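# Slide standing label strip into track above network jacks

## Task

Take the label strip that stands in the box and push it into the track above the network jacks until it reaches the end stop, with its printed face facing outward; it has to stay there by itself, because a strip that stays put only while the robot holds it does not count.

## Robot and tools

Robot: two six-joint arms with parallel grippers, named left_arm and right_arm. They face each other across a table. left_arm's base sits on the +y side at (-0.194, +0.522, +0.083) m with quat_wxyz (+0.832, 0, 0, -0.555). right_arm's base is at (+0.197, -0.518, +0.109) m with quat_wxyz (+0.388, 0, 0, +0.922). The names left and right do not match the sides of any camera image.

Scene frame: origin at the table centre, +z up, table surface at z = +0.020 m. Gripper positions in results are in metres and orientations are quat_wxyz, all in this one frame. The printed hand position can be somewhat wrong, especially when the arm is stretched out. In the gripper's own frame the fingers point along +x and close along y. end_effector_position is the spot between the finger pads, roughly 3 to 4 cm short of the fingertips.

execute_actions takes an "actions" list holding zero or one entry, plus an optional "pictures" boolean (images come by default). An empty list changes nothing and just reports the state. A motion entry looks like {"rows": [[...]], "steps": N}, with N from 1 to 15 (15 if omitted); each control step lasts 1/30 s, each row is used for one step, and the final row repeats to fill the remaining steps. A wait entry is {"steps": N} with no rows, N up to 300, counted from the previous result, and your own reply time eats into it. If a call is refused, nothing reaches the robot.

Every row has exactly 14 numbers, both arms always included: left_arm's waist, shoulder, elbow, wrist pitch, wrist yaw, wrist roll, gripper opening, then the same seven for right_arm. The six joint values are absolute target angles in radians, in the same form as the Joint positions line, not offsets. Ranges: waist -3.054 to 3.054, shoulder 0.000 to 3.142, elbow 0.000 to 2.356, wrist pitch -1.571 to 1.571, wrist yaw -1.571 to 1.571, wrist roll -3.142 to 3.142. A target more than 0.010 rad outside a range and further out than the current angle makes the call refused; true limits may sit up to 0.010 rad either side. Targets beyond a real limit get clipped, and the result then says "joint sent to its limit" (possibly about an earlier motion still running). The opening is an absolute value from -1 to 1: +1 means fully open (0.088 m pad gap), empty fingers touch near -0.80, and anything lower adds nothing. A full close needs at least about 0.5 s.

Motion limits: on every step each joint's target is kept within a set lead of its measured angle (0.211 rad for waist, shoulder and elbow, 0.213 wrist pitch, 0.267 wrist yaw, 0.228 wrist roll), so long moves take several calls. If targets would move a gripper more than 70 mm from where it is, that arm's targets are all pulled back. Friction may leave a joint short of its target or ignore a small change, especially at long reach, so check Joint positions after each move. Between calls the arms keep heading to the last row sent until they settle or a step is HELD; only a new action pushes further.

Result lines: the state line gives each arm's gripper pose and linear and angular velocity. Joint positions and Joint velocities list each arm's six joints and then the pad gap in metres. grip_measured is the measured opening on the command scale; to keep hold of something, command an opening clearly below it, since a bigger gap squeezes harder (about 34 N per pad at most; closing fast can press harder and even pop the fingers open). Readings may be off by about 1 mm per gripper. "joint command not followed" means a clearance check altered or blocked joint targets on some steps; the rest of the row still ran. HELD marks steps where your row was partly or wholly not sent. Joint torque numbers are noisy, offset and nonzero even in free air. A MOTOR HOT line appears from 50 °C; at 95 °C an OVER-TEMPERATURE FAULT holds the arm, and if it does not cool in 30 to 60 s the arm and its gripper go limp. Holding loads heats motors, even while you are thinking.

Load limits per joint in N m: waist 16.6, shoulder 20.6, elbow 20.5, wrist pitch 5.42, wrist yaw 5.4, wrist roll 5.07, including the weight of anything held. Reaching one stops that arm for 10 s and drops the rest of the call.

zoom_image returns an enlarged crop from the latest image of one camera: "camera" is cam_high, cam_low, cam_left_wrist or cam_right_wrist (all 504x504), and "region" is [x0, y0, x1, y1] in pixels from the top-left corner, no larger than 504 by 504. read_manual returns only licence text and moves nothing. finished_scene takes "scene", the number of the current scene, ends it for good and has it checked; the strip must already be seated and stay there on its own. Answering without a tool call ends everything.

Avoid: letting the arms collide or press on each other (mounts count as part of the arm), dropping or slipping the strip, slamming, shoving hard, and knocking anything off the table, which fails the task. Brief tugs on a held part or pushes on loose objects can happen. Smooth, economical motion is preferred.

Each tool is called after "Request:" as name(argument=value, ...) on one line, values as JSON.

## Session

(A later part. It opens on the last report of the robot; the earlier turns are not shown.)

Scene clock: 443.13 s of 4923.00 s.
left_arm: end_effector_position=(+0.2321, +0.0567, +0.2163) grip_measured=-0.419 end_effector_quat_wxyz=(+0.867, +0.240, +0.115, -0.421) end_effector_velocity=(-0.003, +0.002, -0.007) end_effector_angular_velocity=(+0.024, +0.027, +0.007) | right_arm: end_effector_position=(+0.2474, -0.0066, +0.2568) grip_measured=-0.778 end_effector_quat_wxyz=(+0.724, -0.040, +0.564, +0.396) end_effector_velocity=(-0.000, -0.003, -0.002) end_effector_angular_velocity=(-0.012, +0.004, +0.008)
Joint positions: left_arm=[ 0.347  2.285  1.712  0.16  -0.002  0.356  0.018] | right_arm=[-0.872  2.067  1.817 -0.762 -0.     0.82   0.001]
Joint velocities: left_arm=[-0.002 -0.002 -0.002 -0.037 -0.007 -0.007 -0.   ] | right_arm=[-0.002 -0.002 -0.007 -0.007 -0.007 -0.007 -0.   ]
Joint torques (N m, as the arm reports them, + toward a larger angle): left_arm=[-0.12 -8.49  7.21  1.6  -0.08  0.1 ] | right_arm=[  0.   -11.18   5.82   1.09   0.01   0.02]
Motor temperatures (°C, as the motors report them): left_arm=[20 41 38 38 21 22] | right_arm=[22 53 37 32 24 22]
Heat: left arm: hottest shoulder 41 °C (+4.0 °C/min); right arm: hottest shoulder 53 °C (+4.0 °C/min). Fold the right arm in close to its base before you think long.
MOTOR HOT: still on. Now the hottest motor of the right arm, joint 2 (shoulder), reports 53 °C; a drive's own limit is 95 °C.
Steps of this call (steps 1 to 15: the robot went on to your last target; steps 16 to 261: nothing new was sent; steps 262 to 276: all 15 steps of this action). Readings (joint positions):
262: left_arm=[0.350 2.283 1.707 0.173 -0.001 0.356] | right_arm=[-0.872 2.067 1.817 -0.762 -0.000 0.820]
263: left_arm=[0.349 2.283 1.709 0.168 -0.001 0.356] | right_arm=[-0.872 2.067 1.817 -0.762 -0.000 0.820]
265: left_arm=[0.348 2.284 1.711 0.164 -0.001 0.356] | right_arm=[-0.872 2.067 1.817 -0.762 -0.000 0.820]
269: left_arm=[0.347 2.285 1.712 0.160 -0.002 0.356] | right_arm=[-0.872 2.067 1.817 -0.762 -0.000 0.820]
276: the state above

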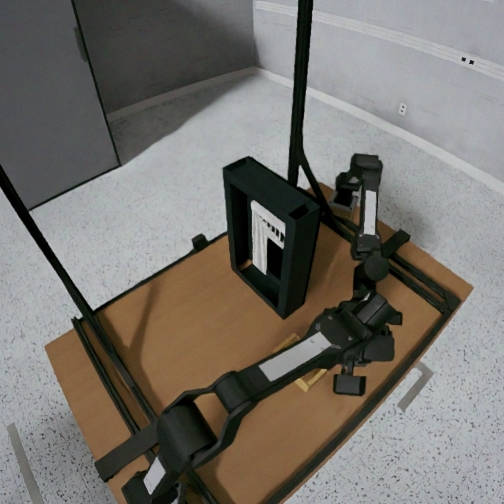

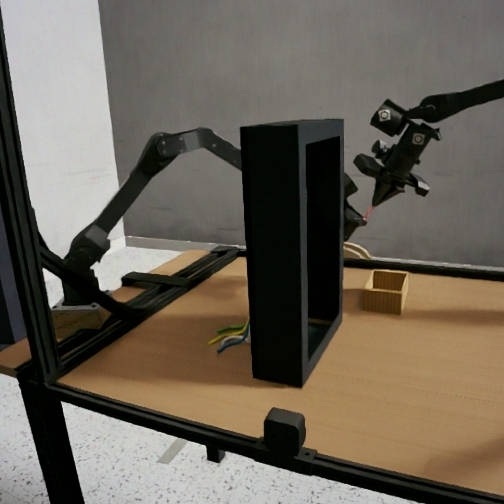

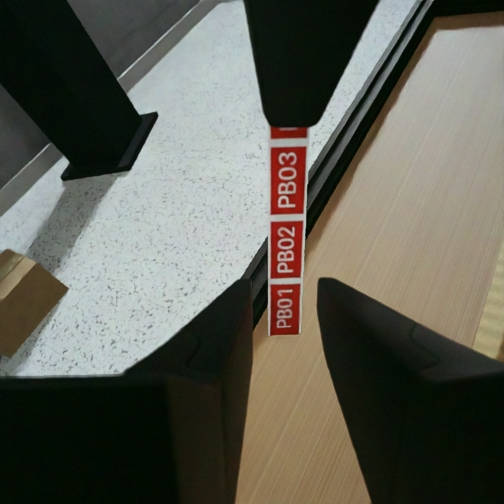

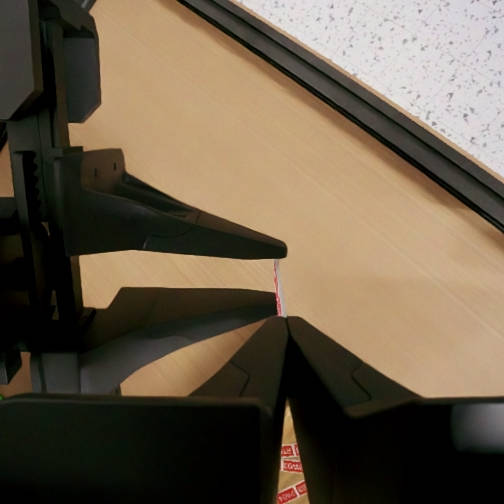

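Request:
execute_actions(actions=[{"rows":[[0.3455,2.316,1.735,0.158,-0.005,0.358,-0.5,-0.871,2.067,1.815,-0.76,0,0.821,-0.95]],"steps":15}])

Request:
zoom_image(camera="cam_right_wrist", region=[220, 200, 340, 320])

Scene clock: 453.10 s of 4923.00 s.
left_arm: end_effector_position=(+0.2332, +0.0552, +0.2117) grip_measured=-0.500 end_effector_quat_wxyz=(+0.866, +0.241, +0.117, -0.421) end_effector_velocity=(-0.001, -0.004, +0.006) end_effector_angular_velocity=(-0.015, -0.009, +0.002) | right_arm: end_effector_position=(+0.2474, -0.0066, +0.2567) grip_measured=-0.778 end_effector_quat_wxyz=(+0.724, -0.040, +0.564, +0.396) end_effector_velocity=(-0.000, -0.003, -0.002) end_effector_angular_velocity=(-0.012, +0.004, +0.008)
Joint positions: left_arm=[ 0.346  2.299  1.721  0.159 -0.002  0.356  0.015] | right_arm=[-0.872  2.067  1.816 -0.761 -0.     0.82   0.001]
Joint velocities: left_arm=[-0.007 -0.002  0.007  0.007 -0.007 -0.007 -0.   ] | right_arm=[-0.002 -0.002 -0.007 -0.007 -0.007 -0.007 -0.   ]
Joint torques (N m, as the arm reports them, + toward a larger angle): left_arm=[ 0.07 -8.68  7.09  1.62 -0.12  0.07] | right_arm=[ -0.03 -11.25   5.81   1.1    0.01   0.02]
Motor temperatures (°C, as the motors report them): left_arm=[20 42 39 38 21 22] | right_arm=[22 53 37 32 24 22]
Heat: left arm: hottest shoulder 42 °C (+5.0 °C/min); right arm: hottest shoulder 53 °C (+3.0 °C/min). Fold the right arm in close to its base before you think long.
MOTOR HOT: still on. Now the hottest motor of the right arm, joint 2 (shoulder), reports 53 °C; a drive's own limit is 95 °C.
Steps of this call (steps 1 to 15: the robot went on to your last target; steps 16 to 284: nothing new was sent; steps 285 to 299: all 15 steps of this action). Readings (joint positions):
285: left_arm=[0.346 2.288 1.714 0.159 -0.002 0.356] | right_arm=[-0.872 2.067 1.816 -0.761 -0.000 0.820]
286: left_arm=[0.346 2.290 1.717 0.159 -0.002 0.356] | right_arm=[-0.872 2.067 1.816 -0.761 -0.000 0.820]
288: left_arm=[0.346 2.293 1.720 0.159 -0.002 0.356] | right_arm=[-0.872 2.067 1.816 -0.761 -0.000 0.820]
292: left_arm=[0.346 2.298 1.720 0.159 -0.002 0.356] | right_arm=[-0.872 2.067 1.816 -0.761 -0.000 0.820]
299: the state above

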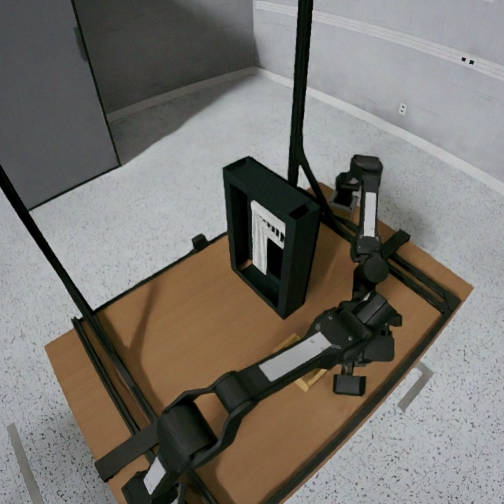

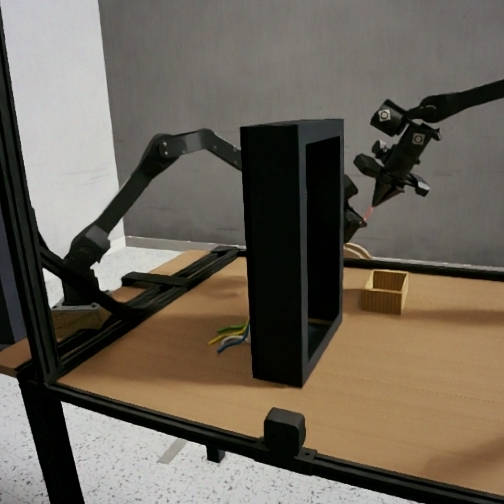

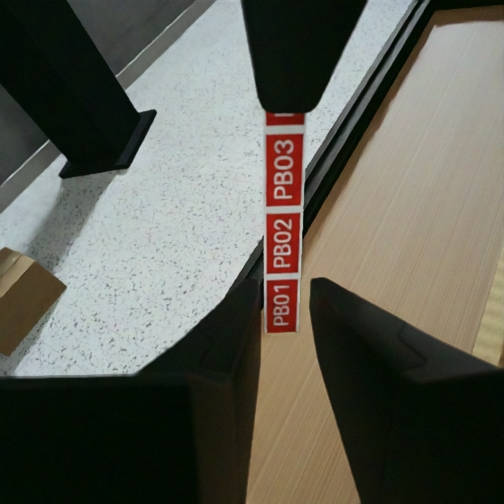

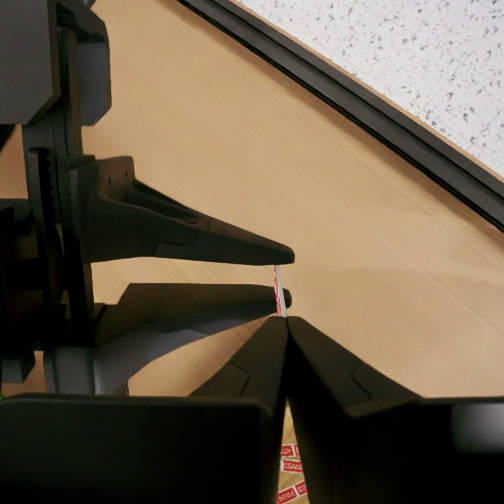

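Region (220, 200, 340, 320) of cam_right_wrist's 504x504 image, scaled by 4.200, with more detail than that image has.

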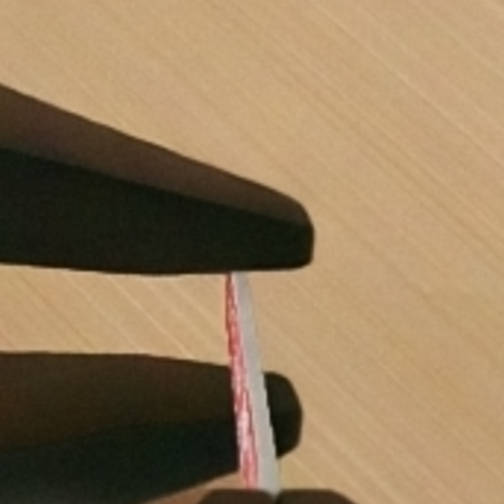

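Request:
execute_actions(actions=[{"rows":[[0.3505,2.316,1.735,0.158,-0.005,0.358,-0.5,-0.871,2.067,1.815,-0.76,0,0.821,-0.95],[0.3505,2.316,1.735,0.158,-0.005,0.358,-0.5,-0.871,2.067,1.815,-0.76,0,0.821,-0.95],[0.3505,2.316,1.735,0.158,-0.005,0.358,-0.5,-0.871,2.067,1.815,-0.76,0,0.821,-0.95],[0.3505,2.316,1.735,0.158,-0.005,0.358,-0.52,-0.871,2.067,1.815,-0.76,0,0.821,-0.95],[0.3505,2.316,1.735,0.158,-0.005,0.358,-0.54,-0.871,2.067,1.815,-0.76,0,0.821,-0.95],[0.3505,2.316,1.735,0.158,-0.005,0.358,-0.56,-0.871,2.067,1.815,-0.76,0,0.821,-0.95],[0.3505,2.316,1.735,0.158,-0.005,0.358,-0.58,-0.871,2.067,1.815,-0.76,0,0.821,-0.95],[0.3505,2.316,1.735,0.158,-0.005,0.358,-0.6,-0.871,2.067,1.815,-0.76,0,0.821,-0.95],[0.3505,2.316,1.735,0.158,-0.005,0.358,-0.62,-0.871,2.067,1.815,-0.76,0,0.821,-0.95],[0.3505,2.316,1.735,0.158,-0.005,0.358,-0.65,-0.871,2.067,1.815,-0.76,0,0.821,-0.95],[0.3505,2.316,1.735,0.158,-0.005,0.358,-0.69,-0.871,2.067,1.815,-0.76,0,0.821,-0.95],[0.3505,2.316,1.735,0.158,-0.005,0.358,-0.73,-0.871,2.067,1.815,-0.76,0,0.821,-0.95],[0.3505,2.316,1.735,0.158,-0.005,0.358,-0.78,-0.871,2.067,1.815,-0.76,0,0.821,-0.95],[0.3505,2.316,1.735,0.158,-0.005,0.358,-0.82,-0.871,2.067,1.815,-0.76,0,0.821,-0.95],[0.3505,2.316,1.735,0.158,-0.005,0.358,-0.85,-0.871,2.067,1.815,-0.76,0,0.821,-0.95]],"steps":15}])

Scene clock: 465.97 s of 4923.00 s.
left_arm: end_effector_position=(+0.2348, +0.0561, +0.2109) grip_measured=-0.639 end_effector_quat_wxyz=(+0.867, +0.241, +0.118, -0.420) end_effector_velocity=(-0.005, -0.003, -0.001) end_effector_angular_velocity=(-0.001, +0.012, -0.011) | right_arm: end_effector_position=(+0.2475, -0.0067, +0.2562) grip_measured=-0.778 end_effector_quat_wxyz=(+0.724, -0.041, +0.564, +0.395) end_effector_velocity=(+0.000, +0.001, +0.001) end_effector_angular_velocity=(+0.008, +0.009, -0.005)
Joint positions: left_arm=[ 0.349  2.301  1.723  0.159 -0.002  0.356  0.008] | right_arm=[-0.872  2.068  1.816 -0.761  0.     0.82   0.001]
Joint velocities: left_arm=[-0.007 -0.002 -0.002 -0.007  0.007 -0.007  0.013] | right_arm=[-0.002 -0.002 -0.002  0.007 -0.007  0.007 -0.   ]
Joint torques (N m, as the arm reports them, + toward a larger angle): left_arm=[ 0.1  -8.8   7.02  1.64 -0.09  0.11] | right_arm=[ -0.01 -11.23   5.86   1.06   0.     0.01]
Motor temperatures (°C, as the motors report them): left_arm=[20 43 39 38 21 22] | right_arm=[22 54 37 32 24 22]
Heat: left arm: hottest shoulder 43 °C (+5.0 °C/min); right arm: hottest shoulder 54 °C (+3.0 °C/min). Fold the right arm in close to its base before you think long.
MOTOR HOT: still on. Now the hottest motor of the right arm, joint 2 (shoulder), reports 54 °C; a drive's own limit is 95 °C.
Steps of this call (steps 1 to 15: the robot went on to your last target; steps 16 to 371: nothing new was sent; steps 372 to 386: all 15 steps of this action). Readings (joint positions):
372: left_arm=[0.346 2.301 1.723 0.159 -0.002 0.356] | right_arm=[-0.872 2.068 1.816 -0.761 -0.000 0.820]
373: left_arm=[0.346 2.301 1.723 0.159 -0.002 0.356] | right_arm=[-0.872 2.068 1.816 -0.761 -0.000 0.820]
375: left_arm=[0.347 2.301 1.723 0.159 -0.002 0.356] | right_arm=[-0.872 2.068 1.816 -0.761 -0.000 0.820]
379: left_arm=[0.348 2.301 1.723 0.159 -0.002 0.356] | right_arm=[-0.872 2.068 1.816 -0.761 -0.000 0.820]
386: the state above

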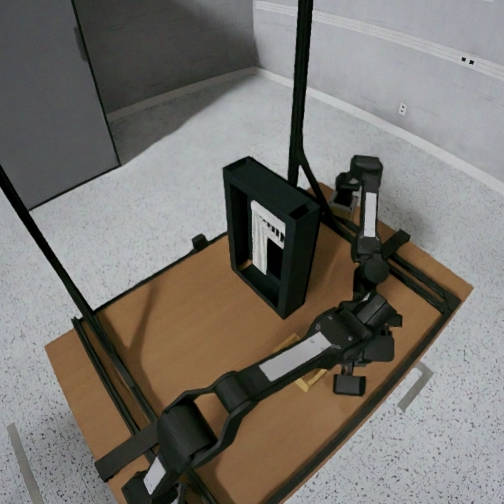

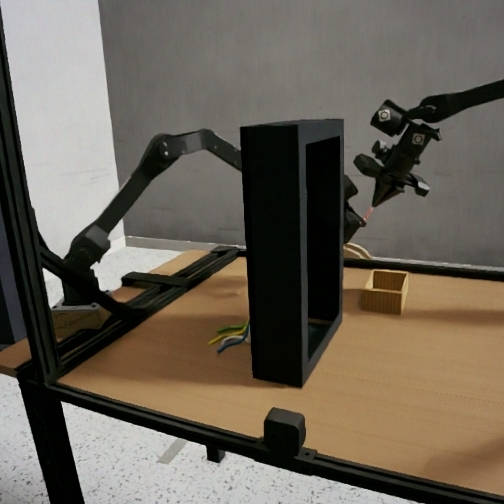

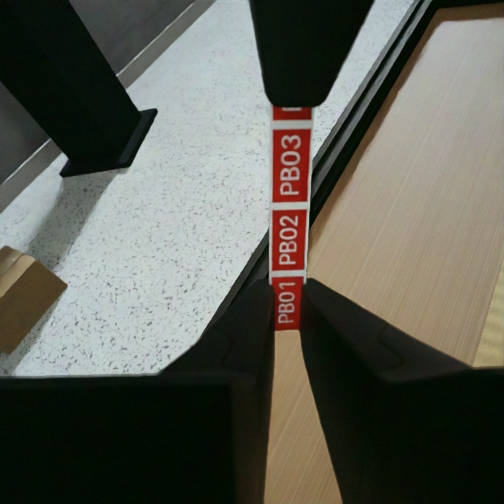

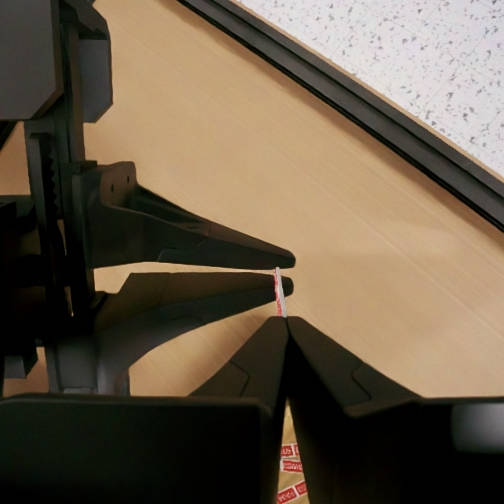

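Request:
execute_actions(actions=[{"rows":[[0.3505,2.316,1.735,0.158,-0.005,0.358,-0.85,-0.871,2.067,1.815,-0.76,0,0.821,-0.78],[0.3505,2.316,1.735,0.158,-0.005,0.358,-0.85,-0.871,2.067,1.815,-0.76,0,0.821,-0.72],[0.3505,2.316,1.735,0.158,-0.005,0.358,-0.85,-0.871,2.067,1.815,-0.76,0,0.821,-0.65],[0.3505,2.316,1.735,0.158,-0.005,0.358,-0.85,-0.871,2.067,1.815,-0.76,0,0.821,-0.55],[0.3505,2.316,1.735,0.158,-0.005,0.358,-0.85,-0.871,2.067,1.815,-0.76,0,0.821,-0.45]],"steps":12}], pictures=false)

Request:
execute_actions(actions=[{"rows":[[0.3505,2.316,1.735,0.158,-0.005,0.358,-0.85,-0.871,2.045,1.82,-0.772,0,0.821,-0.45],[0.3505,2.316,1.735,0.158,-0.005,0.358,-0.85,-0.871,2.035,1.822,-0.782,0,0.821,-0.45],[0.3505,2.316,1.735,0.158,-0.005,0.358,-0.85,-0.871,2.025,1.825,-0.793,0,0.821,-0.45],[0.3505,2.316,1.735,0.158,-0.005,0.358,-0.85,-0.871,2.015,1.827,-0.804,0,0.821,-0.45],[0.3505,2.316,1.735,0.158,-0.005,0.358,-0.85,-0.871,2.005,1.829,-0.815,0,0.821,-0.45],[0.3505,2.316,1.735,0.158,-0.005,0.358,-0.85,-0.871,1.995,1.831,-0.826,0,0.821,-0.45],[0.3505,2.316,1.735,0.158,-0.005,0.358,-0.85,-0.871,1.985,1.833,-0.837,0,0.821,-0.45],[0.3505,2.316,1.735,0.158,-0.005,0.358,-0.85,-0.871,1.975,1.835,-0.848,0,0.821,-0.45],[0.3505,2.316,1.735,0.158,-0.005,0.358,-0.85,-0.871,1.965,1.836,-0.857,0,0.821,-0.45]],"steps":15}])

Scene clock: 484.47 s of 4923.00 s.
left_arm: end_effector_position=(+0.2352, +0.0559, +0.2099) grip_measured=-0.631 end_effector_quat_wxyz=(+0.867, +0.242, +0.118, -0.420) end_effector_velocity=(-0.001, +0.001, -0.002) end_effector_angular_velocity=(+0.010, +0.014, +0.007) | right_arm: end_effector_position=(+0.2475, -0.0067, +0.2557) grip_measured=-0.463 end_effector_quat_wxyz=(+0.724, -0.041, +0.564, +0.395) end_effector_velocity=(+0.000, +0.001, +0.001) end_effector_angular_velocity=(+0.007, -0.006, +0.020)
Joint positions: left_arm=[ 0.349  2.304  1.725  0.159 -0.002  0.357  0.008] | right_arm=[-0.872  2.069  1.815 -0.761  0.     0.821  0.016]
Joint velocities: left_arm=[-0.002 -0.002  0.002 -0.022 -0.007 -0.007  0.004] | right_arm=[-0.002 -0.002 -0.002  0.007 -0.007 -0.022  0.007]
Joint torques (N m, as the arm reports them, + toward a larger angle): left_arm=[ 0.25 -9.18  6.75  1.64 -0.08  0.08] | right_arm=[  0.01 -11.31   5.95   1.07  -0.01   0.  ]
Motor temperatures (°C, as the motors report them): left_arm=[20 45 39 38 21 22] | right_arm=[22 55 38 32 24 22]
Heat: left arm: hottest shoulder 45 °C (+6.1 °C/min); right arm: hottest shoulder 55 °C (+3.0 °C/min). Fold the right arm in close to its base before you think long.
MOTOR HOT: still on. Now the hottest motor of the right arm, joint 2 (shoulder), reports 55 °C; a drive's own limit is 95 °C.
Steps of this call (steps 1 to 15: the robot went on to your last target; steps 16 to 543: nothing new was sent; steps 544 to 555: all 12 steps of this action). Readings (joint positions):
544: left_arm=[0.349 2.304 1.725 0.159 -0.002 0.357] | right_arm=[-0.872 2.069 1.815 -0.761 0.000 0.821]
545: left_arm=[0.349 2.304 1.725 0.159 -0.002 0.357] | right_arm=[-0.872 2.069 1.815 -0.761 0.000 0.821]
547: left_arm=[0.349 2.304 1.725 0.159 -0.002 0.357] | right_arm=[-0.872 2.069 1.815 -0.761 0.000 0.821]
551: left_arm=[0.349 2.304 1.725 0.159 -0.002 0.357] | right_arm=[-0.872 2.069 1.815 -0.761 0.000 0.821]
555: the state above

Scene clock: 484.97 s of 4923.00 s.
left_arm: end_effector_position=(+0.2352, +0.0559, +0.2099) grip_measured=-0.633 end_effector_quat_wxyz=(+0.867, +0.242, +0.118, -0.420) end_effector_velocity=(-0.002, +0.001, -0.003) end_effector_angular_velocity=(+0.006, +0.011, +0.007) | right_arm: end_effector_position=(+0.2455, -0.0266, +0.2929) grip_measured=-0.450 end_effector_quat_wxyz=(+0.725, -0.037, +0.561, +0.398) end_effector_velocity=(+0.002, -0.009, +0.022) end_effector_angular_velocity=(+0.022, +0.000, +0.003)
Joint positions: left_arm=[ 0.349  2.304  1.725  0.159 -0.002  0.357  0.008] | right_arm=[-0.872  1.98   1.828 -0.851  0.     0.821  0.017]
Joint velocities: left_arm=[-0.002 -0.002 -0.007 -0.007 -0.007 -0.007 -0.   ] | right_arm=[-0.007 -0.046  0.012 -0.037 -0.007 -0.007 -0.   ]
Joint torques (N m, as the arm reports them, + toward a larger angle): left_arm=[ 0.19 -9.13  6.81  1.65 -0.1   0.03] | right_arm=[  0.01 -11.78   6.66   0.79   0.    -0.01]
Motor temperatures (°C, as the motors report them): left_arm=[20 45 39 38 21 22] | right_arm=[22 55 38 32 24 22]
Heat: left arm: hottest shoulder 45 °C (+6.0 °C/min); right arm: hottest shoulder 55 °C (+3.0 °C/min). Fold the right arm in close to its base before you think long.
MOTOR HOT: still on. Now the hottest motor of the right arm, joint 2 (shoulder), reports 55 °C; a drive's own limit is 95 °C.
Steps of this call (steps 1 to 15: all 15 steps of this action). Readings (joint positions):
1: left_arm=[0.349 2.304 1.725 0.159 -0.002 0.357] | right_arm=[-0.872 2.069 1.815 -0.761 0.000 0.821]
2: left_arm=[0.349 2.304 1.725 0.159 -0.002 0.357] | right_arm=[-0.872 2.068 1.815 -0.764 0.000 0.821]
4: left_arm=[0.349 2.304 1.725 0.159 -0.002 0.357] | right_arm=[-0.872 2.063 1.815 -0.782 0.000 0.821]
8: left_arm=[0.349 2.304 1.725 0.159 -0.002 0.357] | right_arm=[-0.872 2.032 1.815 -0.821 0.000 0.821]
15: the state above

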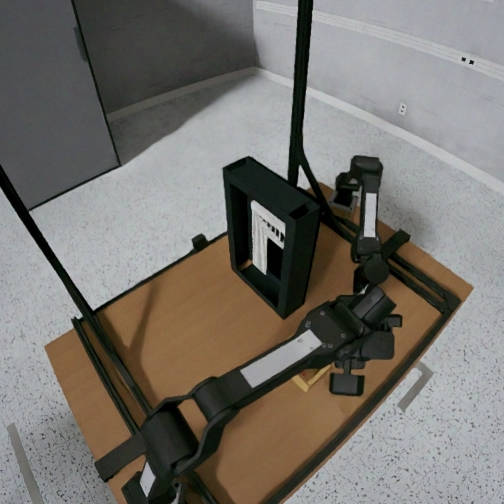

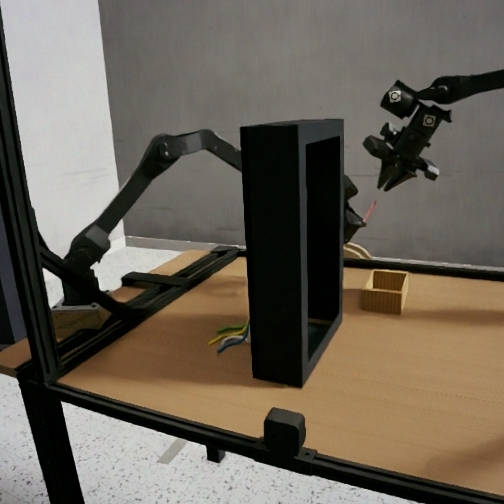

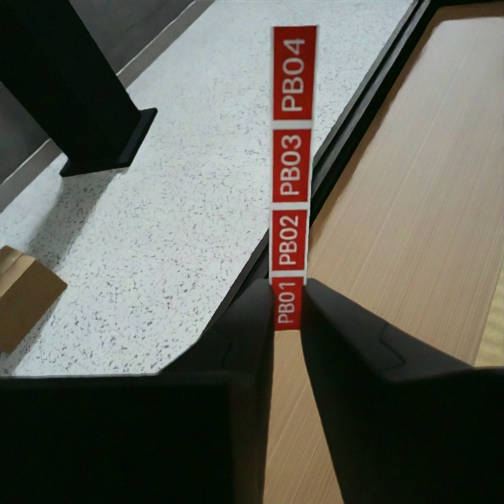

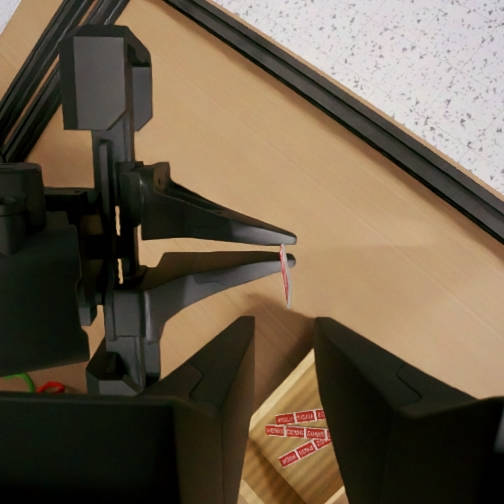

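Request:
execute_actions(actions=[{"rows":[[0.36,2.29,1.70,0.18,0.03,0.39,-0.85,-0.871,1.93,1.81,-0.85,0,0.8,-0.45],[0.372,2.268,1.67,0.2,0.065,0.43,-0.85,-0.871,1.89,1.77,-0.83,0,0.78,-0.45],[0.385,2.243,1.635,0.226,0.105,0.475,-0.85,-0.871,1.85,1.73,-0.8,0,0.75,-0.45],[0.398,2.218,1.6,0.251,0.145,0.52,-0.85,-0.871,1.81,1.69,-0.77,0,0.72,-0.45],[0.411,2.193,1.565,0.277,0.185,0.565,-0.85,-0.871,1.77,1.65,-0.74,0,0.69,-0.45],[0.424,2.168,1.53,0.302,0.225,0.61,-0.85,-0.871,1.73,1.61,-0.71,0,0.66,-0.45],[0.437,2.143,1.495,0.327,0.265,0.655,-0.85,-0.871,1.69,1.57,-0.68,0,0.63,-0.45],[0.45,2.118,1.46,0.353,0.305,0.70,-0.85,-0.871,1.65,1.53,-0.65,0,0.6,-0.45],[0.463,2.093,1.425,0.378,0.345,0.745,-0.85,-0.871,1.61,1.49,-0.62,0,0.57,-0.45],[0.476,2.068,1.39,0.404,0.385,0.79,-0.85,-0.871,1.57,1.45,-0.59,0,0.54,-0.45],[0.489,2.043,1.355,0.429,0.425,0.835,-0.85,-0.871,1.53,1.41,-0.56,0,0.51,-0.45],[0.502,2.018,1.32,0.454,0.465,0.88,-0.85,-0.871,1.49,1.37,-0.53,0,0.48,-0.45],[0.515,1.993,1.285,0.48,0.505,0.925,-0.85,-0.871,1.45,1.33,-0.5,0,0.45,-0.45],[0.528,1.968,1.25,0.505,0.545,0.97,-0.85,-0.871,1.41,1.29,-0.47,0,0.42,-0.45],[0.541,1.943,1.215,0.53,0.585,1.015,-0.85,-0.871,1.37,1.25,-0.44,0,0.39,-0.45]],"steps":15}], pictures=false)

Request:
execute_actions(actions=[{"rows":[[0.554,1.918,1.18,0.556,0.625,1.06,-0.85,-0.871,1.33,1.21,-0.41,0,0.36,-0.45],[0.567,1.893,1.145,0.581,0.665,1.105,-0.85,-0.871,1.29,1.17,-0.38,0,0.33,-0.45],[0.58,1.868,1.11,0.607,0.705,1.15,-0.85,-0.871,1.25,1.13,-0.35,0,0.3,-0.45],[0.593,1.843,1.075,0.632,0.745,1.195,-0.85,-0.871,1.21,1.09,-0.32,0,0.27,-0.45],[0.606,1.818,1.04,0.657,0.785,1.24,-0.85,-0.871,1.17,1.05,-0.29,0,0.24,-0.45],[0.619,1.793,1.005,0.683,0.825,1.285,-0.85,-0.871,1.13,1.01,-0.26,0,0.21,-0.45],[0.632,1.768,0.97,0.708,0.865,1.33,-0.85,-0.871,1.09,0.97,-0.23,0,0.18,-0.45],[0.645,1.743,0.935,0.734,0.905,1.375,-0.85,-0.871,1.05,0.93,-0.2,0,0.15,-0.45],[0.658,1.718,0.9,0.759,0.945,1.42,-0.85,-0.871,1.01,0.89,-0.17,0,0.12,-0.45],[0.671,1.693,0.865,0.784,0.985,1.465,-0.85,-0.871,0.97,0.85,-0.14,0,0.09,-0.45],[0.682,1.668,0.835,0.808,1.025,1.505,-0.85,-0.871,0.93,0.81,-0.11,0,0.06,-0.45],[0.691,1.645,0.805,0.828,1.058,1.538,-0.85,-0.871,0.9,0.78,-0.08,0,0.04,-0.45],[0.698,1.628,0.782,0.843,1.082,1.56,-0.85,-0.871,0.88,0.76,-0.06,0,0.02,-0.45],[0.702,1.617,0.768,0.852,1.095,1.571,-0.85,-0.871,0.87,0.75,-0.05,0,0.01,-0.45],[0.703,1.612,0.762,0.855,1.1,1.574,-0.85,-0.871,0.86,0.74,-0.05,0,0,-0.45]],"steps":15}], pictures=false)

Request:
execute_actions(actions=[{"steps":20}])

Scene clock: 531.77 s of 4923.00 s.
left_arm: end_effector_position=(+0.2000, +0.1242, +0.2649) grip_measured=-0.630 end_effector_quat_wxyz=(+0.746, +0.374, -0.129, -0.536) end_effector_velocity=(-0.163, +0.190, +0.161) end_effector_angular_velocity=(-0.018, -1.421, -1.062) | right_arm: end_effector_position=(+0.2385, -0.0973, +0.3787) grip_measured=-0.450 end_effector_quat_wxyz=(+0.734, -0.039, +0.370, +0.568) end_effector_velocity=(-0.020, -0.200, +0.134) end_effector_angular_velocity=(+0.834, -0.822, +0.542)
Joint positions: left_arm=[0.511 2.02  1.316 0.468 0.481 0.903 0.008] | right_arm=[-0.872  1.478  1.364 -0.514  0.     0.466  0.017]
Joint velocities: left_arm=[ 0.374 -0.799 -1.023  0.74   1.194  1.326 -0.   ] | right_arm=[-0.002 -1.209 -1.199  0.901 -0.007 -0.916 -0.   ]
Joint torques (N m, as the arm reports them, + toward a larger angle): left_arm=[-0.03 -9.85  4.13  1.77  0.31  0.02] | right_arm=[-0.03 -7.97  4.62  1.42 -0.02 -0.13]
Motor temperatures (°C, as the motors report them): left_arm=[20 49 39 38 21 22] | right_arm=[22 58 39 32 24 22]
Heat: left arm: hottest shoulder 49 °C (+5.0 °C/min); right arm: hottest shoulder 58 °C (+4.0 °C/min). Fold the right arm in close to its base before you think long.
MOTOR HOT: still on. Now the hottest motor of the right arm, joint 2 (shoulder), reports 58 °C; a drive's own limit is 95 °C.
Steps of this call (steps 1 to 15: the robot went on to your last target; steps 16 to 1389: nothing new was sent; steps 1390 to 1404: all 15 steps of this action). Readings (joint positions):
1390: left_arm=[0.350 2.310 1.728 0.160 -0.000 0.363] | right_arm=[-0.872 1.973 1.830 -0.857 0.000 0.819]
1391: left_arm=[0.352 2.308 1.720 0.171 0.013 0.378] | right_arm=[-0.872 1.965 1.821 -0.850 0.000 0.810]
1393: left_arm=[0.363 2.287 1.680 0.202 0.066 0.435] | right_arm=[-0.872 1.924 1.771 -0.822 0.000 0.775]
1397: left_arm=[0.411 2.206 1.550 0.289 0.207 0.593] | right_arm=[-0.872 1.779 1.628 -0.722 0.000 0.672]
1404: the state above

Scene clock: 532.27 s of 4923.00 s.
left_arm: end_effector_position=(+0.0927, +0.2233, +0.3054) grip_measured=-0.630 end_effector_quat_wxyz=(+0.522, +0.496, -0.474, -0.507) end_effector_velocity=(-0.162, +0.109, +0.028) end_effector_angular_velocity=(-0.101, -0.759, -0.419) | right_arm: end_effector_position=(+0.2287, -0.1975, +0.4095) grip_measured=-0.450 end_effector_quat_wxyz=(+0.739, -0.051, +0.089, +0.666) end_effector_velocity=(-0.011, -0.107, +0.011) end_effector_angular_velocity=(+0.414, -0.508, +0.100)
Joint positions: left_arm=[0.691 1.655 0.816 0.824 1.049 1.526 0.008] | right_arm=[-0.872  0.909  0.797 -0.088  0.     0.043  0.017]
Joint velocities: left_arm=[ 0.164 -0.486 -0.574  0.33   0.579  0.549 -0.   ] | right_arm=[-0.002 -0.608 -0.564  0.418 -0.007 -0.476 -0.   ]
Joint torques (N m, as the arm reports them, + toward a larger angle): left_arm=[-0.23 -6.01  4.55  1.46  0.11  0.04] | right_arm=[ 0.   -2.68  5.42  1.7  -0.03 -0.1 ]
Motor temperatures (°C, as the motors report them): left_arm=[20 49 39 38 21 22] | right_arm=[22 57 39 32 24 22]
Heat: left arm: hottest shoulder 49 °C (+5.1 °C/min); right arm: hottest shoulder 57 °C (+3.0 °C/min). Fold the right arm in close to its base before you think long.
MOTOR HOT: still on. Now the hottest motor of the right arm, joint 2 (shoulder), reports 57 °C; a drive's own limit is 95 °C.
Steps of this call (steps 1 to 15: all 15 steps of this action). Readings (joint positions):
1: left_arm=[0.523 1.994 1.282 0.493 0.521 0.948] | right_arm=[-0.872 1.438 1.324 -0.485 0.000 0.436]
2: left_arm=[0.535 1.968 1.247 0.518 0.561 0.992] | right_arm=[-0.872 1.399 1.283 -0.455 0.000 0.406]
4: left_arm=[0.560 1.918 1.177 0.569 0.641 1.082] | right_arm=[-0.872 1.321 1.201 -0.396 0.000 0.346]
8: left_arm=[0.612 1.820 1.033 0.669 0.801 1.262] | right_arm=[-0.871 1.161 1.040 -0.276 0.000 0.227]
15: the state above

Scene clock: 532.93 s of 4923.00 s.
left_arm: end_effector_position=(+0.0802, +0.2304, +0.3059) grip_measured=-0.631 end_effector_quat_wxyz=(+0.500, +0.500, -0.501, -0.499) end_effector_velocity=(-0.001, -0.000, -0.003) end_effector_angular_velocity=(+0.006, +0.033, +0.005) | right_arm: end_effector_position=(+0.2280, -0.2043, +0.4073) grip_measured=-0.450 end_effector_quat_wxyz=(+0.738, -0.057, +0.064, +0.669) end_effector_velocity=(+0.002, -0.000, +0.003) end_effector_angular_velocity=(+0.011, -0.010, -0.008)
Joint positions: left_arm=[0.701 1.625 0.773 0.853 1.095 1.572 0.008] | right_arm=[-0.872  0.869  0.75  -0.053  0.     0.003  0.017]
Joint velocities: left_arm=[-0.002 -0.002 -0.007 -0.007 -0.007 -0.022 -0.   ] | right_arm=[-0.002 -0.002  0.002  0.007  0.007 -0.007 -0.   ]
Joint torques (N m, as the arm reports them, + toward a larger angle): left_arm=[ 0.29 -6.56  4.06  1.52  0.18  0.07] | right_arm=[ 0.   -3.49  5.46  1.71 -0.04 -0.09]
Motor temperatures (°C, as the motors report them): left_arm=[20 49 39 38 21 22] | right_arm=[22 57 39 32 24 22]
Heat: left arm: hottest shoulder 49 °C (+5.0 °C/min); right arm: hottest shoulder 57 °C (+3.0 °C/min). Fold the right arm in close to its base before you think long.
MOTOR HOT: still on. Now the hottest motor of the right arm, joint 2 (shoulder), reports 57 °C; a drive's own limit is 95 °C.
Steps of this call (steps 1 to 20: the robot went on to your last target). Readings (joint positions):
1: left_arm=[0.695 1.642 0.800 0.834 1.065 1.541] | right_arm=[-0.872 0.893 0.782 -0.077 0.000 0.030]
2: left_arm=[0.697 1.634 0.791 0.840 1.075 1.551] | right_arm=[-0.872 0.882 0.771 -0.069 0.000 0.021]
4: left_arm=[0.699 1.627 0.781 0.847 1.086 1.562] | right_arm=[-0.872 0.873 0.760 -0.061 0.000 0.011]
8: left_arm=[0.700 1.626 0.774 0.851 1.093 1.570] | right_arm=[-0.872 0.871 0.751 -0.055 0.000 0.005]
20: the state above

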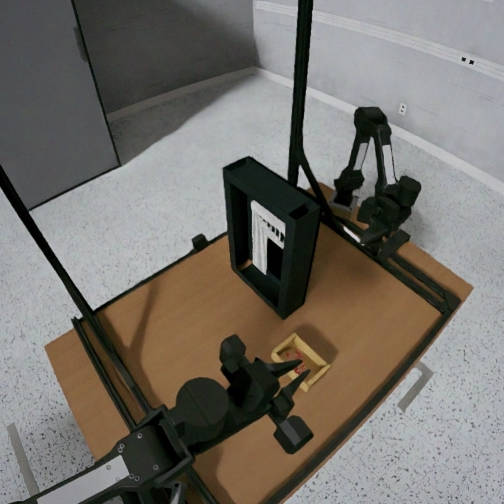

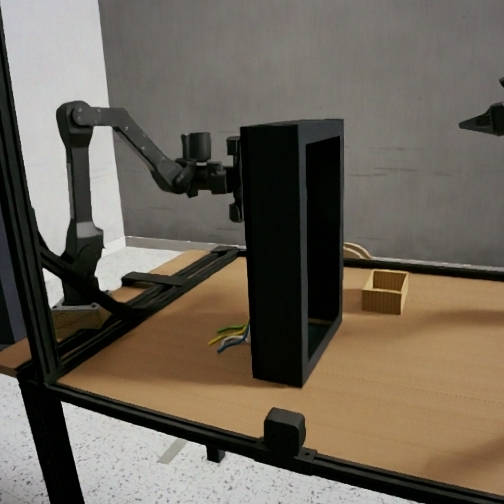

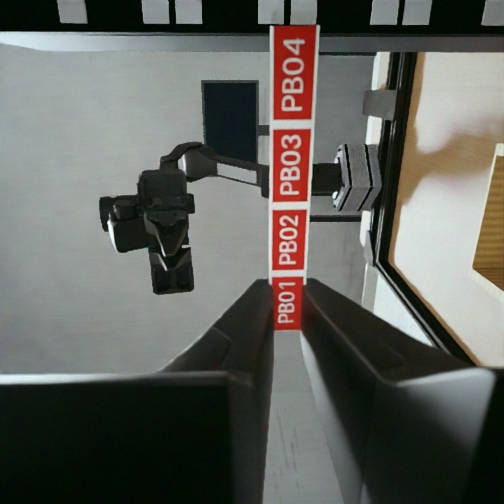

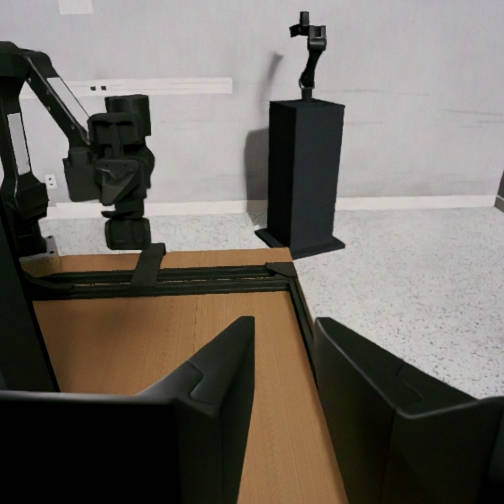

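Request:
execute_actions(actions=[{"rows":[[0.695,1.59,0.747,0.848,1.09,1.574,-0.85,-0.871,0.87,0.74,-0.05,0,0,-0.45],[0.686,1.565,0.73,0.841,1.082,1.574,-0.85,-0.871,0.87,0.74,-0.05,0,0,-0.45],[0.677,1.537,0.71,0.833,1.072,1.574,-0.85,-0.871,0.87,0.74,-0.05,0,0,-0.45],[0.668,1.51,0.69,0.825,1.062,1.574,-0.85,-0.871,0.87,0.74,-0.05,0,0,-0.45],[0.659,1.483,0.67,0.817,1.052,1.574,-0.85,-0.871,0.87,0.74,-0.05,0,0,-0.45],[0.65,1.456,0.65,0.81,1.042,1.574,-0.85,-0.871,0.87,0.74,-0.05,0,0,-0.45],[0.641,1.429,0.63,0.802,1.033,1.574,-0.85,-0.871,0.87,0.74,-0.05,0,0,-0.45],[0.632,1.402,0.61,0.795,1.024,1.574,-0.85,-0.871,0.87,0.74,-0.05,0,0,-0.45],[0.623,1.375,0.59,0.787,1.014,1.574,-0.85,-0.871,0.87,0.74,-0.05,0,0,-0.45],[0.614,1.352,0.573,0.78,1.005,1.574,-0.85,-0.871,0.87,0.74,-0.05,0,0,-0.45],[0.607,1.334,0.56,0.775,0.998,1.574,-0.85,-0.871,0.87,0.74,-0.05,0,0,-0.45],[0.601,1.32,0.55,0.771,0.993,1.574,-0.85,-0.871,0.87,0.74,-0.05,0,0,-0.45]],"steps":15}], pictures=false)

Request:
execute_actions(actions=[{"steps":15}])

Scene clock: 563.47 s of 4923.00 s.
left_arm: end_effector_position=(+0.0112, +0.2394, +0.3180) grip_measured=-0.631 end_effector_quat_wxyz=(+0.497, +0.500, -0.505, -0.498) end_effector_velocity=(-0.032, +0.007, -0.005) end_effector_angular_velocity=(+0.014, +0.045, +0.049) | right_arm: end_effector_position=(+0.2278, -0.2048, +0.4064) grip_measured=-0.450 end_effector_quat_wxyz=(+0.738, -0.057, +0.064, +0.669) end_effector_velocity=(-0.000, -0.001, +0.000) end_effector_angular_velocity=(-0.003, -0.006, +0.006)
Joint positions: left_arm=[0.606 1.339 0.571 0.778 1.006 1.572 0.008] | right_arm=[-0.871  0.867  0.747 -0.053  0.     0.002  0.017]
Joint velocities: left_arm=[-0.061 -0.164 -0.125 -0.066 -0.11  -0.022 -0.   ] | right_arm=[-0.002 -0.002  0.002 -0.007 -0.007 -0.007 -0.   ]
Joint torques (N m, as the arm reports them, + toward a larger angle): left_arm=[ 0.23 -4.21  4.25  1.22 -0.22  0.01] | right_arm=[-0.01 -2.    5.85  1.67 -0.04 -0.05]
Motor temperatures (°C, as the motors report them): left_arm=[20 44 36 38 21 22] | right_arm=[22 46 38 36 24 22]
Heat: left arm: hottest shoulder 44 °C (-3.0 °C/min); right arm: hottest shoulder 46 °C (-10.1 °C/min).
MOTOR HOT: cleared. Now the hottest motor of the right arm, joint 2 (shoulder), reports 46 °C.
Steps of this call (steps 1 to 15: the robot went on to your last target; steps 16 to 901: nothing new was sent; steps 902 to 916: all 15 steps of this action). Readings (joint positions):
902: left_arm=[0.701 1.619 0.769 0.853 1.095 1.572] | right_arm=[-0.871 0.867 0.747 -0.053 0.000 0.002]
903: left_arm=[0.700 1.612 0.764 0.852 1.094 1.572] | right_arm=[-0.871 0.867 0.747 -0.053 0.000 0.002]
905: left_arm=[0.691 1.581 0.739 0.840 1.083 1.572] | right_arm=[-0.871 0.867 0.747 -0.053 0.000 0.002]
909: left_arm=[0.656 1.479 0.669 0.815 1.051 1.572] | right_arm=[-0.871 0.867 0.747 -0.053 0.000 0.002]
916: the state above

Scene clock: 563.97 s of 4923.00 s.
left_arm: end_effector_position=(+0.0098, +0.2402, +0.3170) grip_measured=-0.631 end_effector_quat_wxyz=(+0.499, +0.501, -0.502, -0.498) end_effector_velocity=(+0.003, -0.001, -0.005) end_effector_angular_velocity=(+0.014, +0.030, +0.020) | right_arm: end_effector_position=(+0.2278, -0.2048, +0.4063) grip_measured=-0.450 end_effector_quat_wxyz=(+0.738, -0.057, +0.065, +0.669) end_effector_velocity=(+0.001, -0.001, -0.005) end_effector_angular_velocity=(-0.020, +0.025, -0.004)
Joint positions: left_arm=[0.603 1.33  0.562 0.773 0.998 1.572 0.008] | right_arm=[-0.871  0.867  0.746 -0.053  0.     0.002  0.017]
Joint velocities: left_arm=[-0.002  0.002 -0.002 -0.022 -0.022 -0.007 -0.   ] | right_arm=[-0.007 -0.002 -0.002 -0.022 -0.007  0.022 -0.   ]
Joint torques (N m, as the arm reports them, + toward a larger angle): left_arm=[-0.22 -4.54  4.22  1.33 -0.17  0.  ] | right_arm=[-0.03 -2.01  5.87  1.66 -0.04 -0.05]
Motor temperatures (°C, as the motors report them): left_arm=[20 44 36 37 21 22] | right_arm=[22 46 38 36 24 22]
Heat: left arm: hottest shoulder 44 °C (-3.0 °C/min); right arm: hottest shoulder 46 °C (-10.0 °C/min).
Steps of this call (steps 1 to 15: the robot went on to your last target). Readings (joint positions):
1: left_arm=[0.604 1.336 0.568 0.776 1.003 1.572] | right_arm=[-0.871 0.867 0.747 -0.053 0.000 0.002]
2: left_arm=[0.604 1.334 0.566 0.775 1.001 1.572] | right_arm=[-0.871 0.867 0.747 -0.053 0.000 0.002]
4: left_arm=[0.604 1.332 0.563 0.774 0.999 1.572] | right_arm=[-0.871 0.867 0.747 -0.053 0.000 0.002]
8: left_arm=[0.604 1.331 0.562 0.773 0.998 1.572] | right_arm=[-0.871 0.867 0.746 -0.053 0.000 0.002]
15: the state above
All arms were judged still, so your last target was given up. Only a new action makes them travel on or press farther. Fingers that are still opening or closing keep moving.

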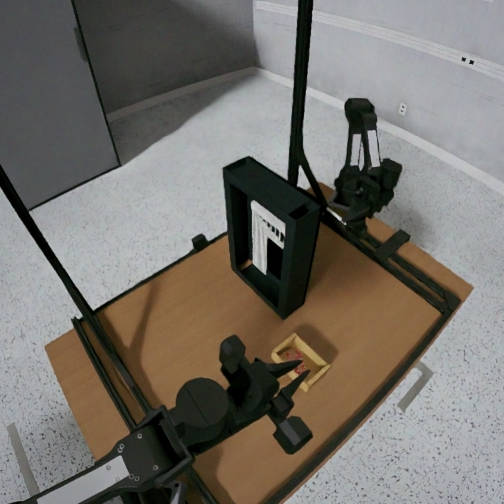

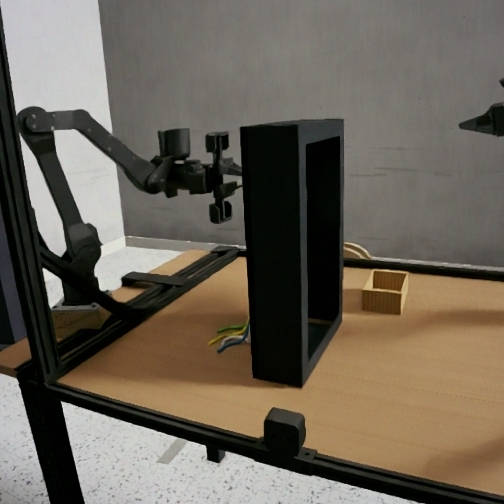

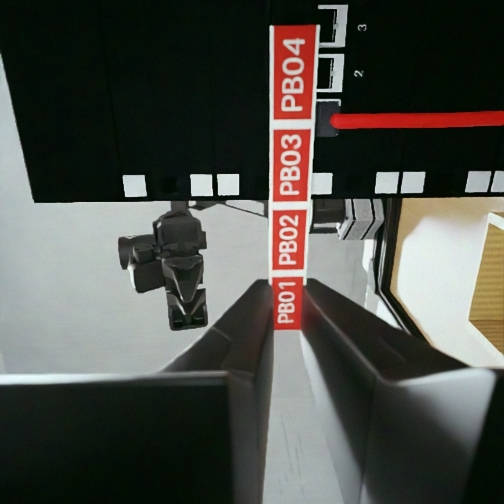

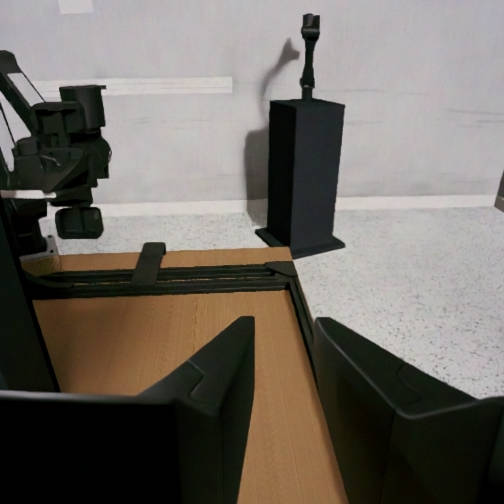

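Request:
execute_actions(actions=[{"rows":[[0.603,1.35,0.545,0.79,0.998,1.574,-0.85,-0.871,0.87,0.74,-0.05,0,0,-0.45],[0.603,1.36,0.537,0.808,0.998,1.574,-0.85,-0.871,0.87,0.74,-0.05,0,0,-0.45],[0.603,1.37,0.528,0.826,0.998,1.574,-0.85,-0.871,0.87,0.74,-0.05,0,0,-0.45],[0.603,1.38,0.52,0.844,0.998,1.574,-0.85,-0.871,0.87,0.74,-0.05,0,0,-0.45],[0.603,1.39,0.511,0.862,0.998,1.574,-0.85,-0.871,0.87,0.74,-0.05,0,0,-0.45],[0.603,1.40,0.502,0.88,0.998,1.574,-0.85,-0.871,0.87,0.74,-0.05,0,0,-0.45],[0.603,1.41,0.494,0.897,0.998,1.574,-0.85,-0.871,0.87,0.74,-0.05,0,0,-0.45]],"steps":15}], pictures=false)

Request:
execute_actions(actions=[{"steps":8}])

Request:
zoom_image(camera="cam_left_wrist", region=[170, 0, 370, 200])

Scene clock: 595.27 s of 4923.00 s.
left_arm: end_effector_position=(+0.0098, +0.2399, +0.2920) grip_measured=-0.631 end_effector_quat_wxyz=(+0.500, +0.500, -0.499, -0.501) end_effector_velocity=(-0.002, -0.001, -0.001) end_effector_angular_velocity=(+0.004, +0.013, +0.000) | right_arm: end_effector_position=(+0.2279, -0.2046, +0.4049) grip_measured=-0.450 end_effector_quat_wxyz=(+0.738, -0.058, +0.066, +0.669) end_effector_velocity=(-0.000, -0.000, +0.001) end_effector_angular_velocity=(+0.005, -0.021, +0.009)
Joint positions: left_arm=[0.603 1.402 0.503 0.894 0.998 1.573 0.008] | right_arm=[-0.871  0.868  0.744 -0.052  0.     0.001  0.017]
Joint velocities: left_arm=[-0.007 -0.002 -0.002 -0.007 -0.007 -0.007 -0.   ] | right_arm=[-0.002 -0.002 -0.002  0.007 -0.007 -0.022 -0.   ]
Joint torques (N m, as the arm reports them, + toward a larger angle): left_arm=[ 0.01 -3.05  4.17  1.54  0.04  0.01] | right_arm=[-0.04 -2.19  6.14  1.66 -0.03 -0.03]
Motor temperatures (°C, as the motors report them): left_arm=[20 40 35 36 21 22] | right_arm=[22 41 38 37 24 22]
Heat: left arm: hottest shoulder 40 °C (-8.1 °C/min); right arm: hottest shoulder 41 °C (-14.2 °C/min).
Steps of this call (steps 1 to 924: nothing new was sent; steps 925 to 939: all 15 steps of this action). Readings (joint positions):
925: left_arm=[0.603 1.328 0.558 0.773 0.998 1.573] | right_arm=[-0.871 0.868 0.744 -0.052 0.000 0.001]
926: left_arm=[0.603 1.331 0.557 0.782 0.998 1.573] | right_arm=[-0.871 0.868 0.744 -0.052 0.000 0.001]
928: left_arm=[0.603 1.345 0.551 0.809 0.998 1.573] | right_arm=[-0.871 0.868 0.744 -0.052 0.000 0.001]
932: left_arm=[0.603 1.384 0.519 0.867 0.998 1.573] | right_arm=[-0.871 0.868 0.744 -0.052 0.000 0.001]
939: the state above

Scene clock: 595.53 s of 4923.00 s.
left_arm: end_effector_position=(+0.0098, +0.2399, +0.2921) grip_measured=-0.631 end_effector_quat_wxyz=(+0.500, +0.500, -0.499, -0.501) end_effector_velocity=(-0.002, -0.001, -0.001) end_effector_angular_velocity=(+0.004, -0.001, -0.000) | right_arm: end_effector_position=(+0.2279, -0.2046, +0.4048) grip_measured=-0.450 end_effector_quat_wxyz=(+0.738, -0.059, +0.066, +0.669) end_effector_velocity=(-0.003, -0.001, -0.005) end_effector_angular_velocity=(-0.021, +0.013, +0.018)
Joint positions: left_arm=[0.603 1.402 0.503 0.895 0.998 1.573 0.008] | right_arm=[-0.871  0.868  0.744 -0.052  0.     0.001  0.017]
Joint velocities: left_arm=[-0.007 -0.002 -0.002 -0.007 -0.007  0.007 -0.   ] | right_arm=[-0.002 -0.002 -0.002 -0.022 -0.022  0.007  0.   ]
Joint torques (N m, as the arm reports them, + toward a larger angle): left_arm=[ 0.06 -2.91  4.05  1.51  0.03  0.  ] | right_arm=[-0.03 -2.18  6.13  1.65 -0.04 -0.03]
Motor temperatures (°C, as the motors report them): left_arm=[20 40 35 36 21 22] | right_arm=[22 41 38 37 24 22]
Heat: left arm: hottest shoulder 40 °C (-8.1 °C/min); right arm: hottest shoulder 41 °C (-14.1 °C/min).
Steps of this call (steps 1 to 8: the robot went on to your last target). Readings (joint positions):
1: left_arm=[0.603 1.402 0.503 0.894 0.998 1.573] | right_arm=[-0.871 0.868 0.744 -0.052 0.000 0.001]
2: left_arm=[0.603 1.402 0.503 0.894 0.998 1.573] | right_arm=[-0.871 0.868 0.744 -0.052 0.000 0.001]
4: left_arm=[0.603 1.402 0.503 0.895 0.998 1.573] | right_arm=[-0.871 0.868 0.744 -0.052 0.000 0.001]
8: the state above

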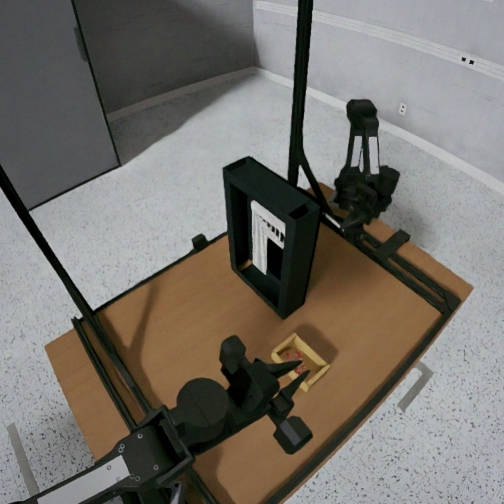

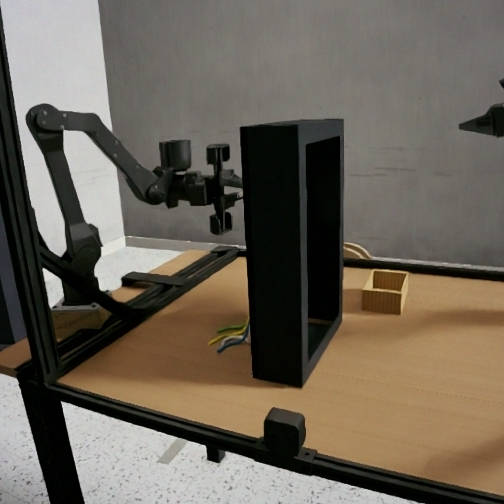

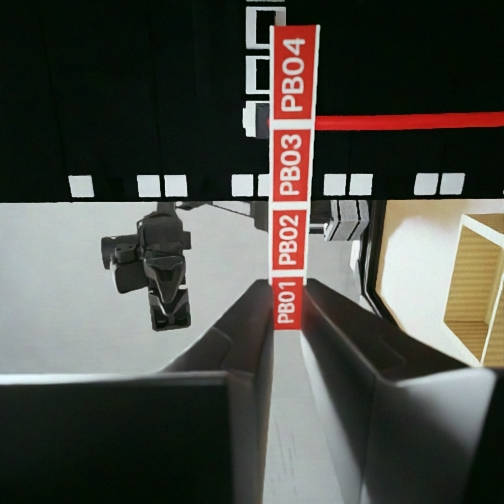

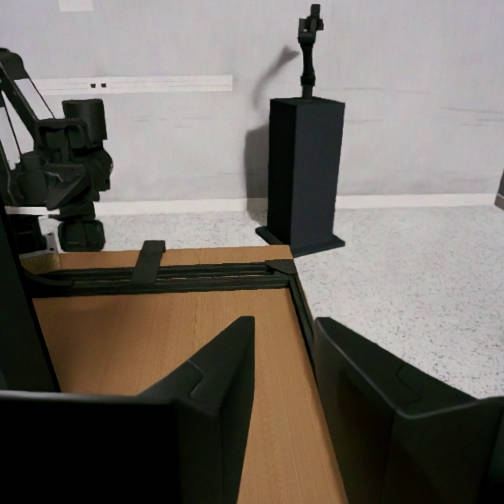

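Region (170, 0, 370, 200) of cam_left_wrist's 504x504 image, scaled by 2.520, with more detail than that image has.

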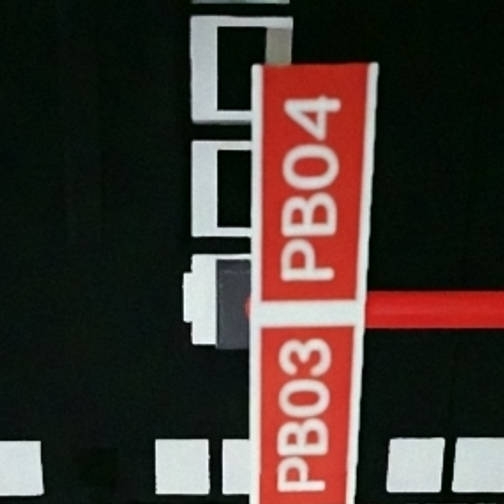

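Request:
zoom_image(camera="cam_left_wrist", region=[170, 50, 270, 150])

Region (170, 50, 270, 150) of cam_left_wrist's 504x504 image, scaled by 5.040, with more detail than that image has.

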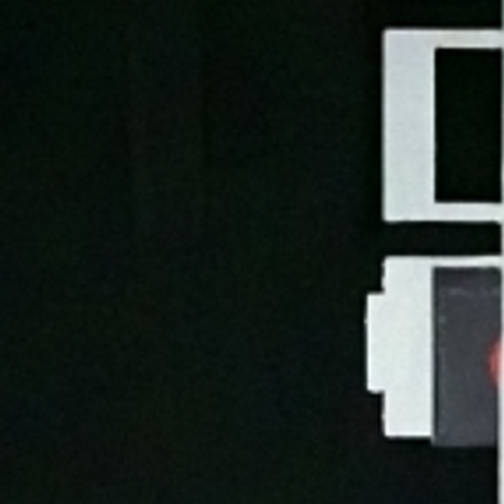

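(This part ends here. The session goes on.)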